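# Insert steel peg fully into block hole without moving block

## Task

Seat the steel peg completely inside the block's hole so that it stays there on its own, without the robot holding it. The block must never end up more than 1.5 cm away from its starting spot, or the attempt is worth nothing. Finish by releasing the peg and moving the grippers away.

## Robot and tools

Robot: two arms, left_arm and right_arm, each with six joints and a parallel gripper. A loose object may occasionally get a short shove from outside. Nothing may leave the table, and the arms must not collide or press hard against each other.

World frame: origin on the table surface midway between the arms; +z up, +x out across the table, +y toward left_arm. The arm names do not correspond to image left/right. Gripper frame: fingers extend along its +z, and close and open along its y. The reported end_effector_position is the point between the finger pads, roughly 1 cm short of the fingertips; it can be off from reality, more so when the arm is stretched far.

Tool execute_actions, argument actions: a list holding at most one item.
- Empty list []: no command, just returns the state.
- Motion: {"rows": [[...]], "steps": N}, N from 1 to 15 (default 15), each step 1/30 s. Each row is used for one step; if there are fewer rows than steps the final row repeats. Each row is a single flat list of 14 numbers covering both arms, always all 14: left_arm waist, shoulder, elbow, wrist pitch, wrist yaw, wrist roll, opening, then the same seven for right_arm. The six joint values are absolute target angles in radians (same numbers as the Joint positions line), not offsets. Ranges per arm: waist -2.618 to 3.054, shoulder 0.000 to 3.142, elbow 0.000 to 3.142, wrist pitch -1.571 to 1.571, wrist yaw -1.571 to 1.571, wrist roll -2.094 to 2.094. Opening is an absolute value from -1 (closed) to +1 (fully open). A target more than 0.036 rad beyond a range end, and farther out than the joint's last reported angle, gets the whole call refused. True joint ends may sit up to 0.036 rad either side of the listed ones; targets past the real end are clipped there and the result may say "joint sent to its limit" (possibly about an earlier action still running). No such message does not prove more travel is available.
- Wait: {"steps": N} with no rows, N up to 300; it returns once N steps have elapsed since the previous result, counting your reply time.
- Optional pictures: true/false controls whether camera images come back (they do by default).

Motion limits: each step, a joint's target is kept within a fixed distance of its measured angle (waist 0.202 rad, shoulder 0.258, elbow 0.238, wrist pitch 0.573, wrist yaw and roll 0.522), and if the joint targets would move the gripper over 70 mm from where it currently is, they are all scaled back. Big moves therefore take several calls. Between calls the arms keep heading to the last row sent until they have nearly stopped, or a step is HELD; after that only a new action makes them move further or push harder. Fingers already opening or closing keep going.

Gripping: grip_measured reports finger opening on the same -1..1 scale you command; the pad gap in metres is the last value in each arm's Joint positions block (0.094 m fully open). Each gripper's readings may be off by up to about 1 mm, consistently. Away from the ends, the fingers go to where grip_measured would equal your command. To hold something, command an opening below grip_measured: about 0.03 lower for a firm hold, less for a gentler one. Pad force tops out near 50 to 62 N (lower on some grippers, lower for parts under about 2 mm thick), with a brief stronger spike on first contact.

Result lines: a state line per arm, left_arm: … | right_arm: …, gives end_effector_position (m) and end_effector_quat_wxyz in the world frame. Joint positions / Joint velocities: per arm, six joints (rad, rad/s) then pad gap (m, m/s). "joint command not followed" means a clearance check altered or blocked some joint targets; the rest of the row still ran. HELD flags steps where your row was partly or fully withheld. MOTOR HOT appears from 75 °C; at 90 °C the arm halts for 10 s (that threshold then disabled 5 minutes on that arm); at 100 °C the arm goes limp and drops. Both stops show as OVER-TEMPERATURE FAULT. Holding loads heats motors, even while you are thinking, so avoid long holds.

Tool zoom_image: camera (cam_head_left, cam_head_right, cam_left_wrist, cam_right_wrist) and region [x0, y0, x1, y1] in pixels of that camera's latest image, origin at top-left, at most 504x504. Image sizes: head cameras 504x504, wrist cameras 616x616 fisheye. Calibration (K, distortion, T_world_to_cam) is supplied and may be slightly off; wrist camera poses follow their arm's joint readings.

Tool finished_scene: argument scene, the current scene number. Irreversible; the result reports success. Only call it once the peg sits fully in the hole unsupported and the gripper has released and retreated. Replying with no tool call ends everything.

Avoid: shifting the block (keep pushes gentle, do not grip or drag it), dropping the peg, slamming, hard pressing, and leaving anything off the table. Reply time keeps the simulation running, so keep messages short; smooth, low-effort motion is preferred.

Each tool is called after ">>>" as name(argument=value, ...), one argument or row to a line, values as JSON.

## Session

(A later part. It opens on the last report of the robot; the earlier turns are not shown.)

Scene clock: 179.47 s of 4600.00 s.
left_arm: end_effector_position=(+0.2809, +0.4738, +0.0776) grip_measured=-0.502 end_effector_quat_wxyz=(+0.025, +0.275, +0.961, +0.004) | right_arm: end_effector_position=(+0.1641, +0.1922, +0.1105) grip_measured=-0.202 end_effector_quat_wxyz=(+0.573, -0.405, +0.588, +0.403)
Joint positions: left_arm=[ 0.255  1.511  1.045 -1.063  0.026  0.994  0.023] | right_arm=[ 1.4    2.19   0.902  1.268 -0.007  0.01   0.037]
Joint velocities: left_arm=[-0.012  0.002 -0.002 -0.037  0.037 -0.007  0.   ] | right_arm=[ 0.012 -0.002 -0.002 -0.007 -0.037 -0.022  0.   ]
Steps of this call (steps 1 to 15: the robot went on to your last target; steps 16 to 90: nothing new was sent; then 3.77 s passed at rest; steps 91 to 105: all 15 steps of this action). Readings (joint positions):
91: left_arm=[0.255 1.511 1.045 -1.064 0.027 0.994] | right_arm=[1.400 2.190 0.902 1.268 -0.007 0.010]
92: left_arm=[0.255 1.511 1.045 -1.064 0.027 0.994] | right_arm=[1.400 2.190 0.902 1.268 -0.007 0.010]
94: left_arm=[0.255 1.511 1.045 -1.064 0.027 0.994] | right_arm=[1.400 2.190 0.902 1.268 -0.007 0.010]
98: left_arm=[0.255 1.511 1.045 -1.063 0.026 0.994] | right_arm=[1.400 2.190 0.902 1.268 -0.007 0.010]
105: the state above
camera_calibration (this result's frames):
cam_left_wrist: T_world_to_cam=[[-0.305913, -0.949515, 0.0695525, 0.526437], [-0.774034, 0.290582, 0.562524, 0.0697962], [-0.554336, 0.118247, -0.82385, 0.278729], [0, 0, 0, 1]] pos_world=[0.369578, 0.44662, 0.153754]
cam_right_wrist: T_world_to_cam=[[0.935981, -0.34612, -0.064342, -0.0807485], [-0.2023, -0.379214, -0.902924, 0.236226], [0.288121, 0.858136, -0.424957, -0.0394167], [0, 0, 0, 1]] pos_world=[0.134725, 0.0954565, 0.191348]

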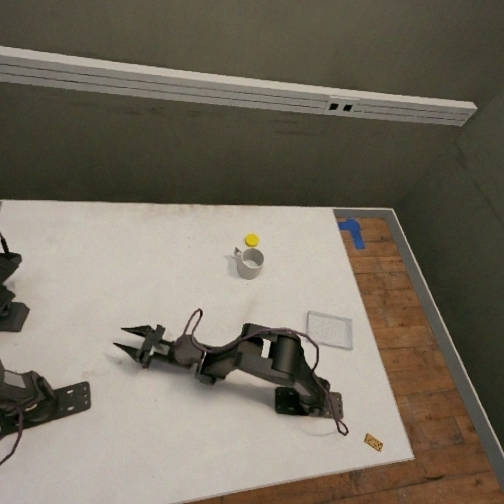

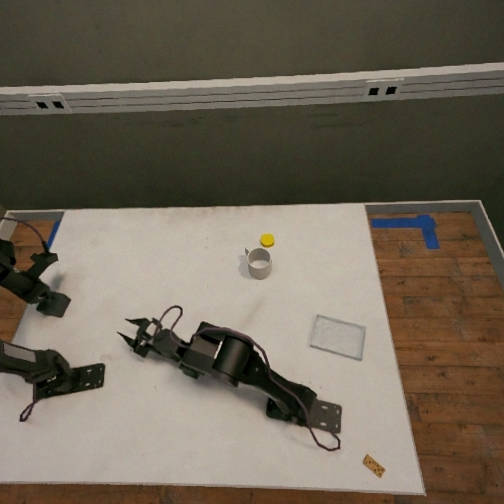

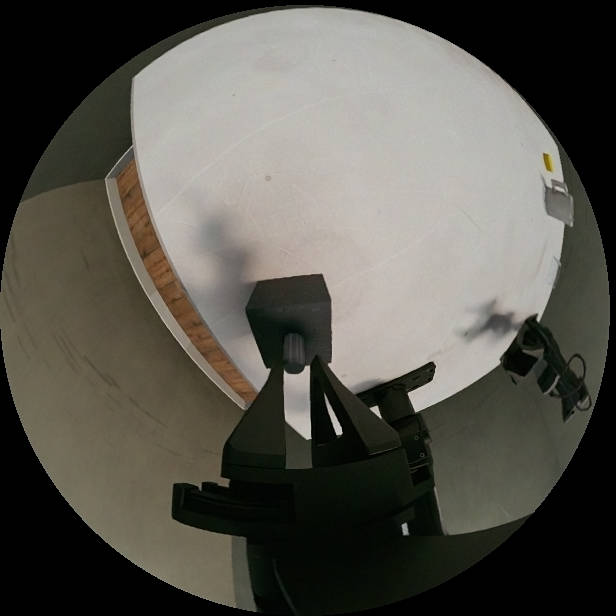

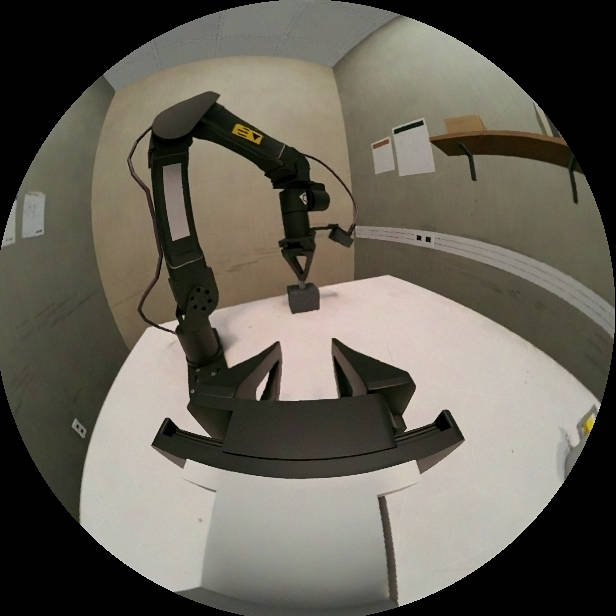

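Slid to the bottom. Retreat.

>>> execute_actions(
  actions=[
    {"rows":[[0.255,1.512,1.045,-1.063,0.03,1.0,0,1.39,2.18,0.906,1.27,0,0,-0.2],[0.255,1.512,1.045,-1.063,0.03,1.0,0.3,1.39,2.18,0.906,1.27,0,0,-0.2],[0.255,1.512,1.08,-1.09,0.03,1.0,0.3,1.39,2.18,0.906,1.27,0,0,-0.2],[0.255,1.51,1.12,-1.13,0.03,1.0,0.3,1.39,2.18,0.906,1.27,0,0,-0.2],[0.255,1.505,1.16,-1.17,0.03,1.0,0.3,1.39,2.18,0.906,1.27,0,0,-0.2],[0.255,1.5,1.2,-1.21,0.03,1.0,0.3,1.39,2.18,0.906,1.27,0,0,-0.2],[0.255,1.5,1.25,-1.26,0.03,1.0,0.3,1.39,2.18,0.906,1.27,0,0,-0.2],[0.255,1.5,1.3,-1.31,0.03,1.0,0.3,1.39,2.18,0.906,1.27,0,0,-0.2],[0.255,1.5,1.35,-1.36,0.03,1.0,0.3,1.39,2.18,0.906,1.27,0,0,-0.2],[0.255,1.48,1.4,-1.41,0.03,1.0,0.3,1.39,2.18,0.906,1.27,0,0,-0.2],[0.255,1.45,1.45,-1.45,0.03,1.0,0.3,1.39,2.18,0.906,1.27,0,0,-0.2],[0.255,1.4,1.5,-1.45,0.03,1.0,0.3,1.39,2.18,0.906,1.27,0,0,-0.2]]},
  ],
)

>>> zoom_image(
  camera="cam_right_wrist",
  region=[260, 230, 350, 320],
)

Scene clock: 186.43 s of 4600.00 s.
left_arm: end_effector_position=(+0.3076, +0.4863, +0.2128) grip_measured=+0.299 end_effector_quat_wxyz=(+0.111, +0.274, +0.952, +0.079) | right_arm: end_effector_position=(+0.1641, +0.1922, +0.1105) grip_measured=-0.202 end_effector_quat_wxyz=(+0.573, -0.405, +0.588, +0.403)
Joint positions: left_arm=[ 0.255  1.426  1.476 -1.35   0.026  0.994  0.061] | right_arm=[ 1.4    2.19   0.902  1.268 -0.007  0.01   0.037]
Joint velocities: left_arm=[ 0.012 -0.691  0.549 -0.462 -0.007 -0.007  0.   ] | right_arm=[-0.002  0.007  0.007  0.095  0.022 -0.007  0.001]
Steps of this call (steps 1 to 15: the robot went on to your last target; steps 16 to 90: nothing new was sent; then 3.47 s passed at rest; steps 91 to 105: all 15 steps of this action). Readings (joint positions):
91: left_arm=[0.255 1.511 1.045 -1.063 0.026 0.994] | right_arm=[1.400 2.190 0.902 1.268 -0.007 0.010]
92: left_arm=[0.255 1.511 1.045 -1.063 0.026 0.994] | right_arm=[1.400 2.190 0.902 1.268 -0.007 0.010]
94: left_arm=[0.255 1.511 1.052 -1.074 0.026 0.994] | right_arm=[1.400 2.190 0.902 1.268 -0.007 0.010]
98: left_arm=[0.255 1.512 1.178 -1.180 0.026 0.994] | right_arm=[1.400 2.190 0.902 1.268 -0.007 0.010]
105: the state above
camera_calibration (this result's frames):
cam_left_wrist: T_world_to_cam=[[-0.304512, -0.948576, -0.0864651, 0.569409], [-0.875892, 0.243192, 0.416738, 0.096213], [-0.37428, 0.202636, -0.904905, 0.3243], [0, 0, 0, 1]] pos_world=[0.379043, 0.451015, 0.302599]
cam_right_wrist: T_world_to_cam=[[0.935981, -0.34612, -0.064342, -0.0807485], [-0.2023, -0.379214, -0.902924, 0.236226], [0.288121, 0.858136, -0.424957, -0.0394167], [0, 0, 0, 1]] pos_world=[0.134725, 0.0954565, 0.191348]

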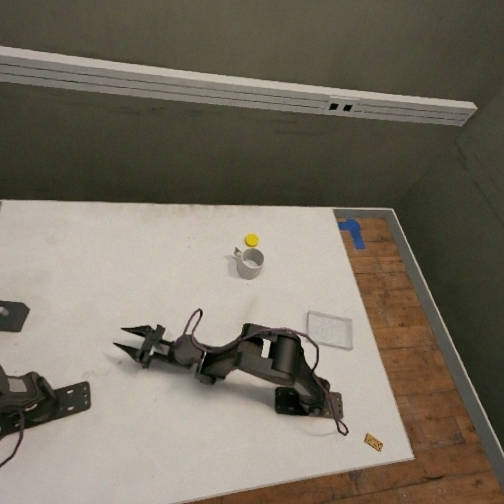

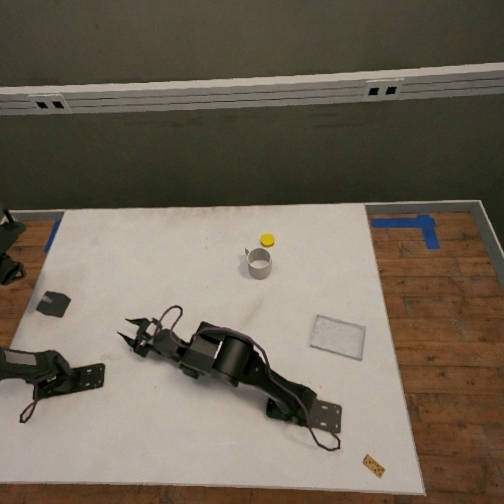

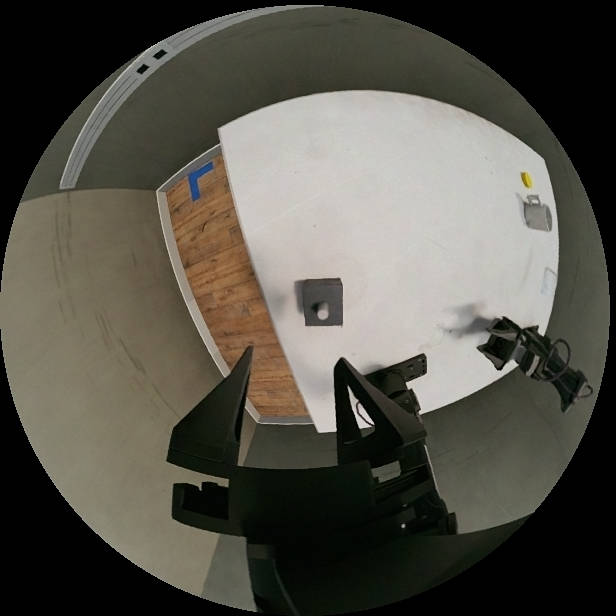

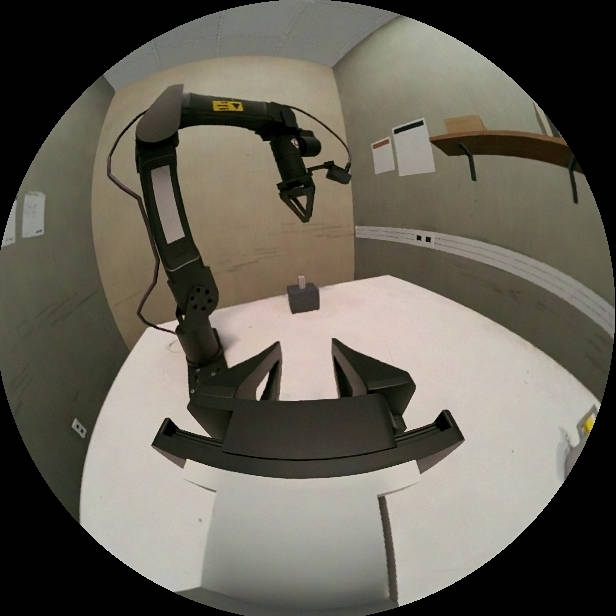

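Region (260, 230, 350, 320) of cam_right_wrist's 616x616 image, scaled by 5.600, with more detail than that image has.

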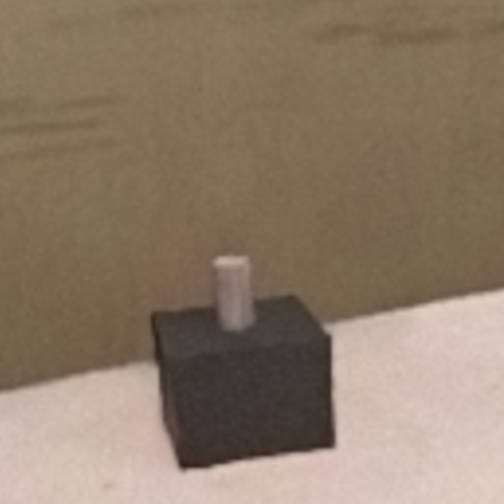

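>>> finished_scene(
  scene=1,
)

The scene is finished: the task was done.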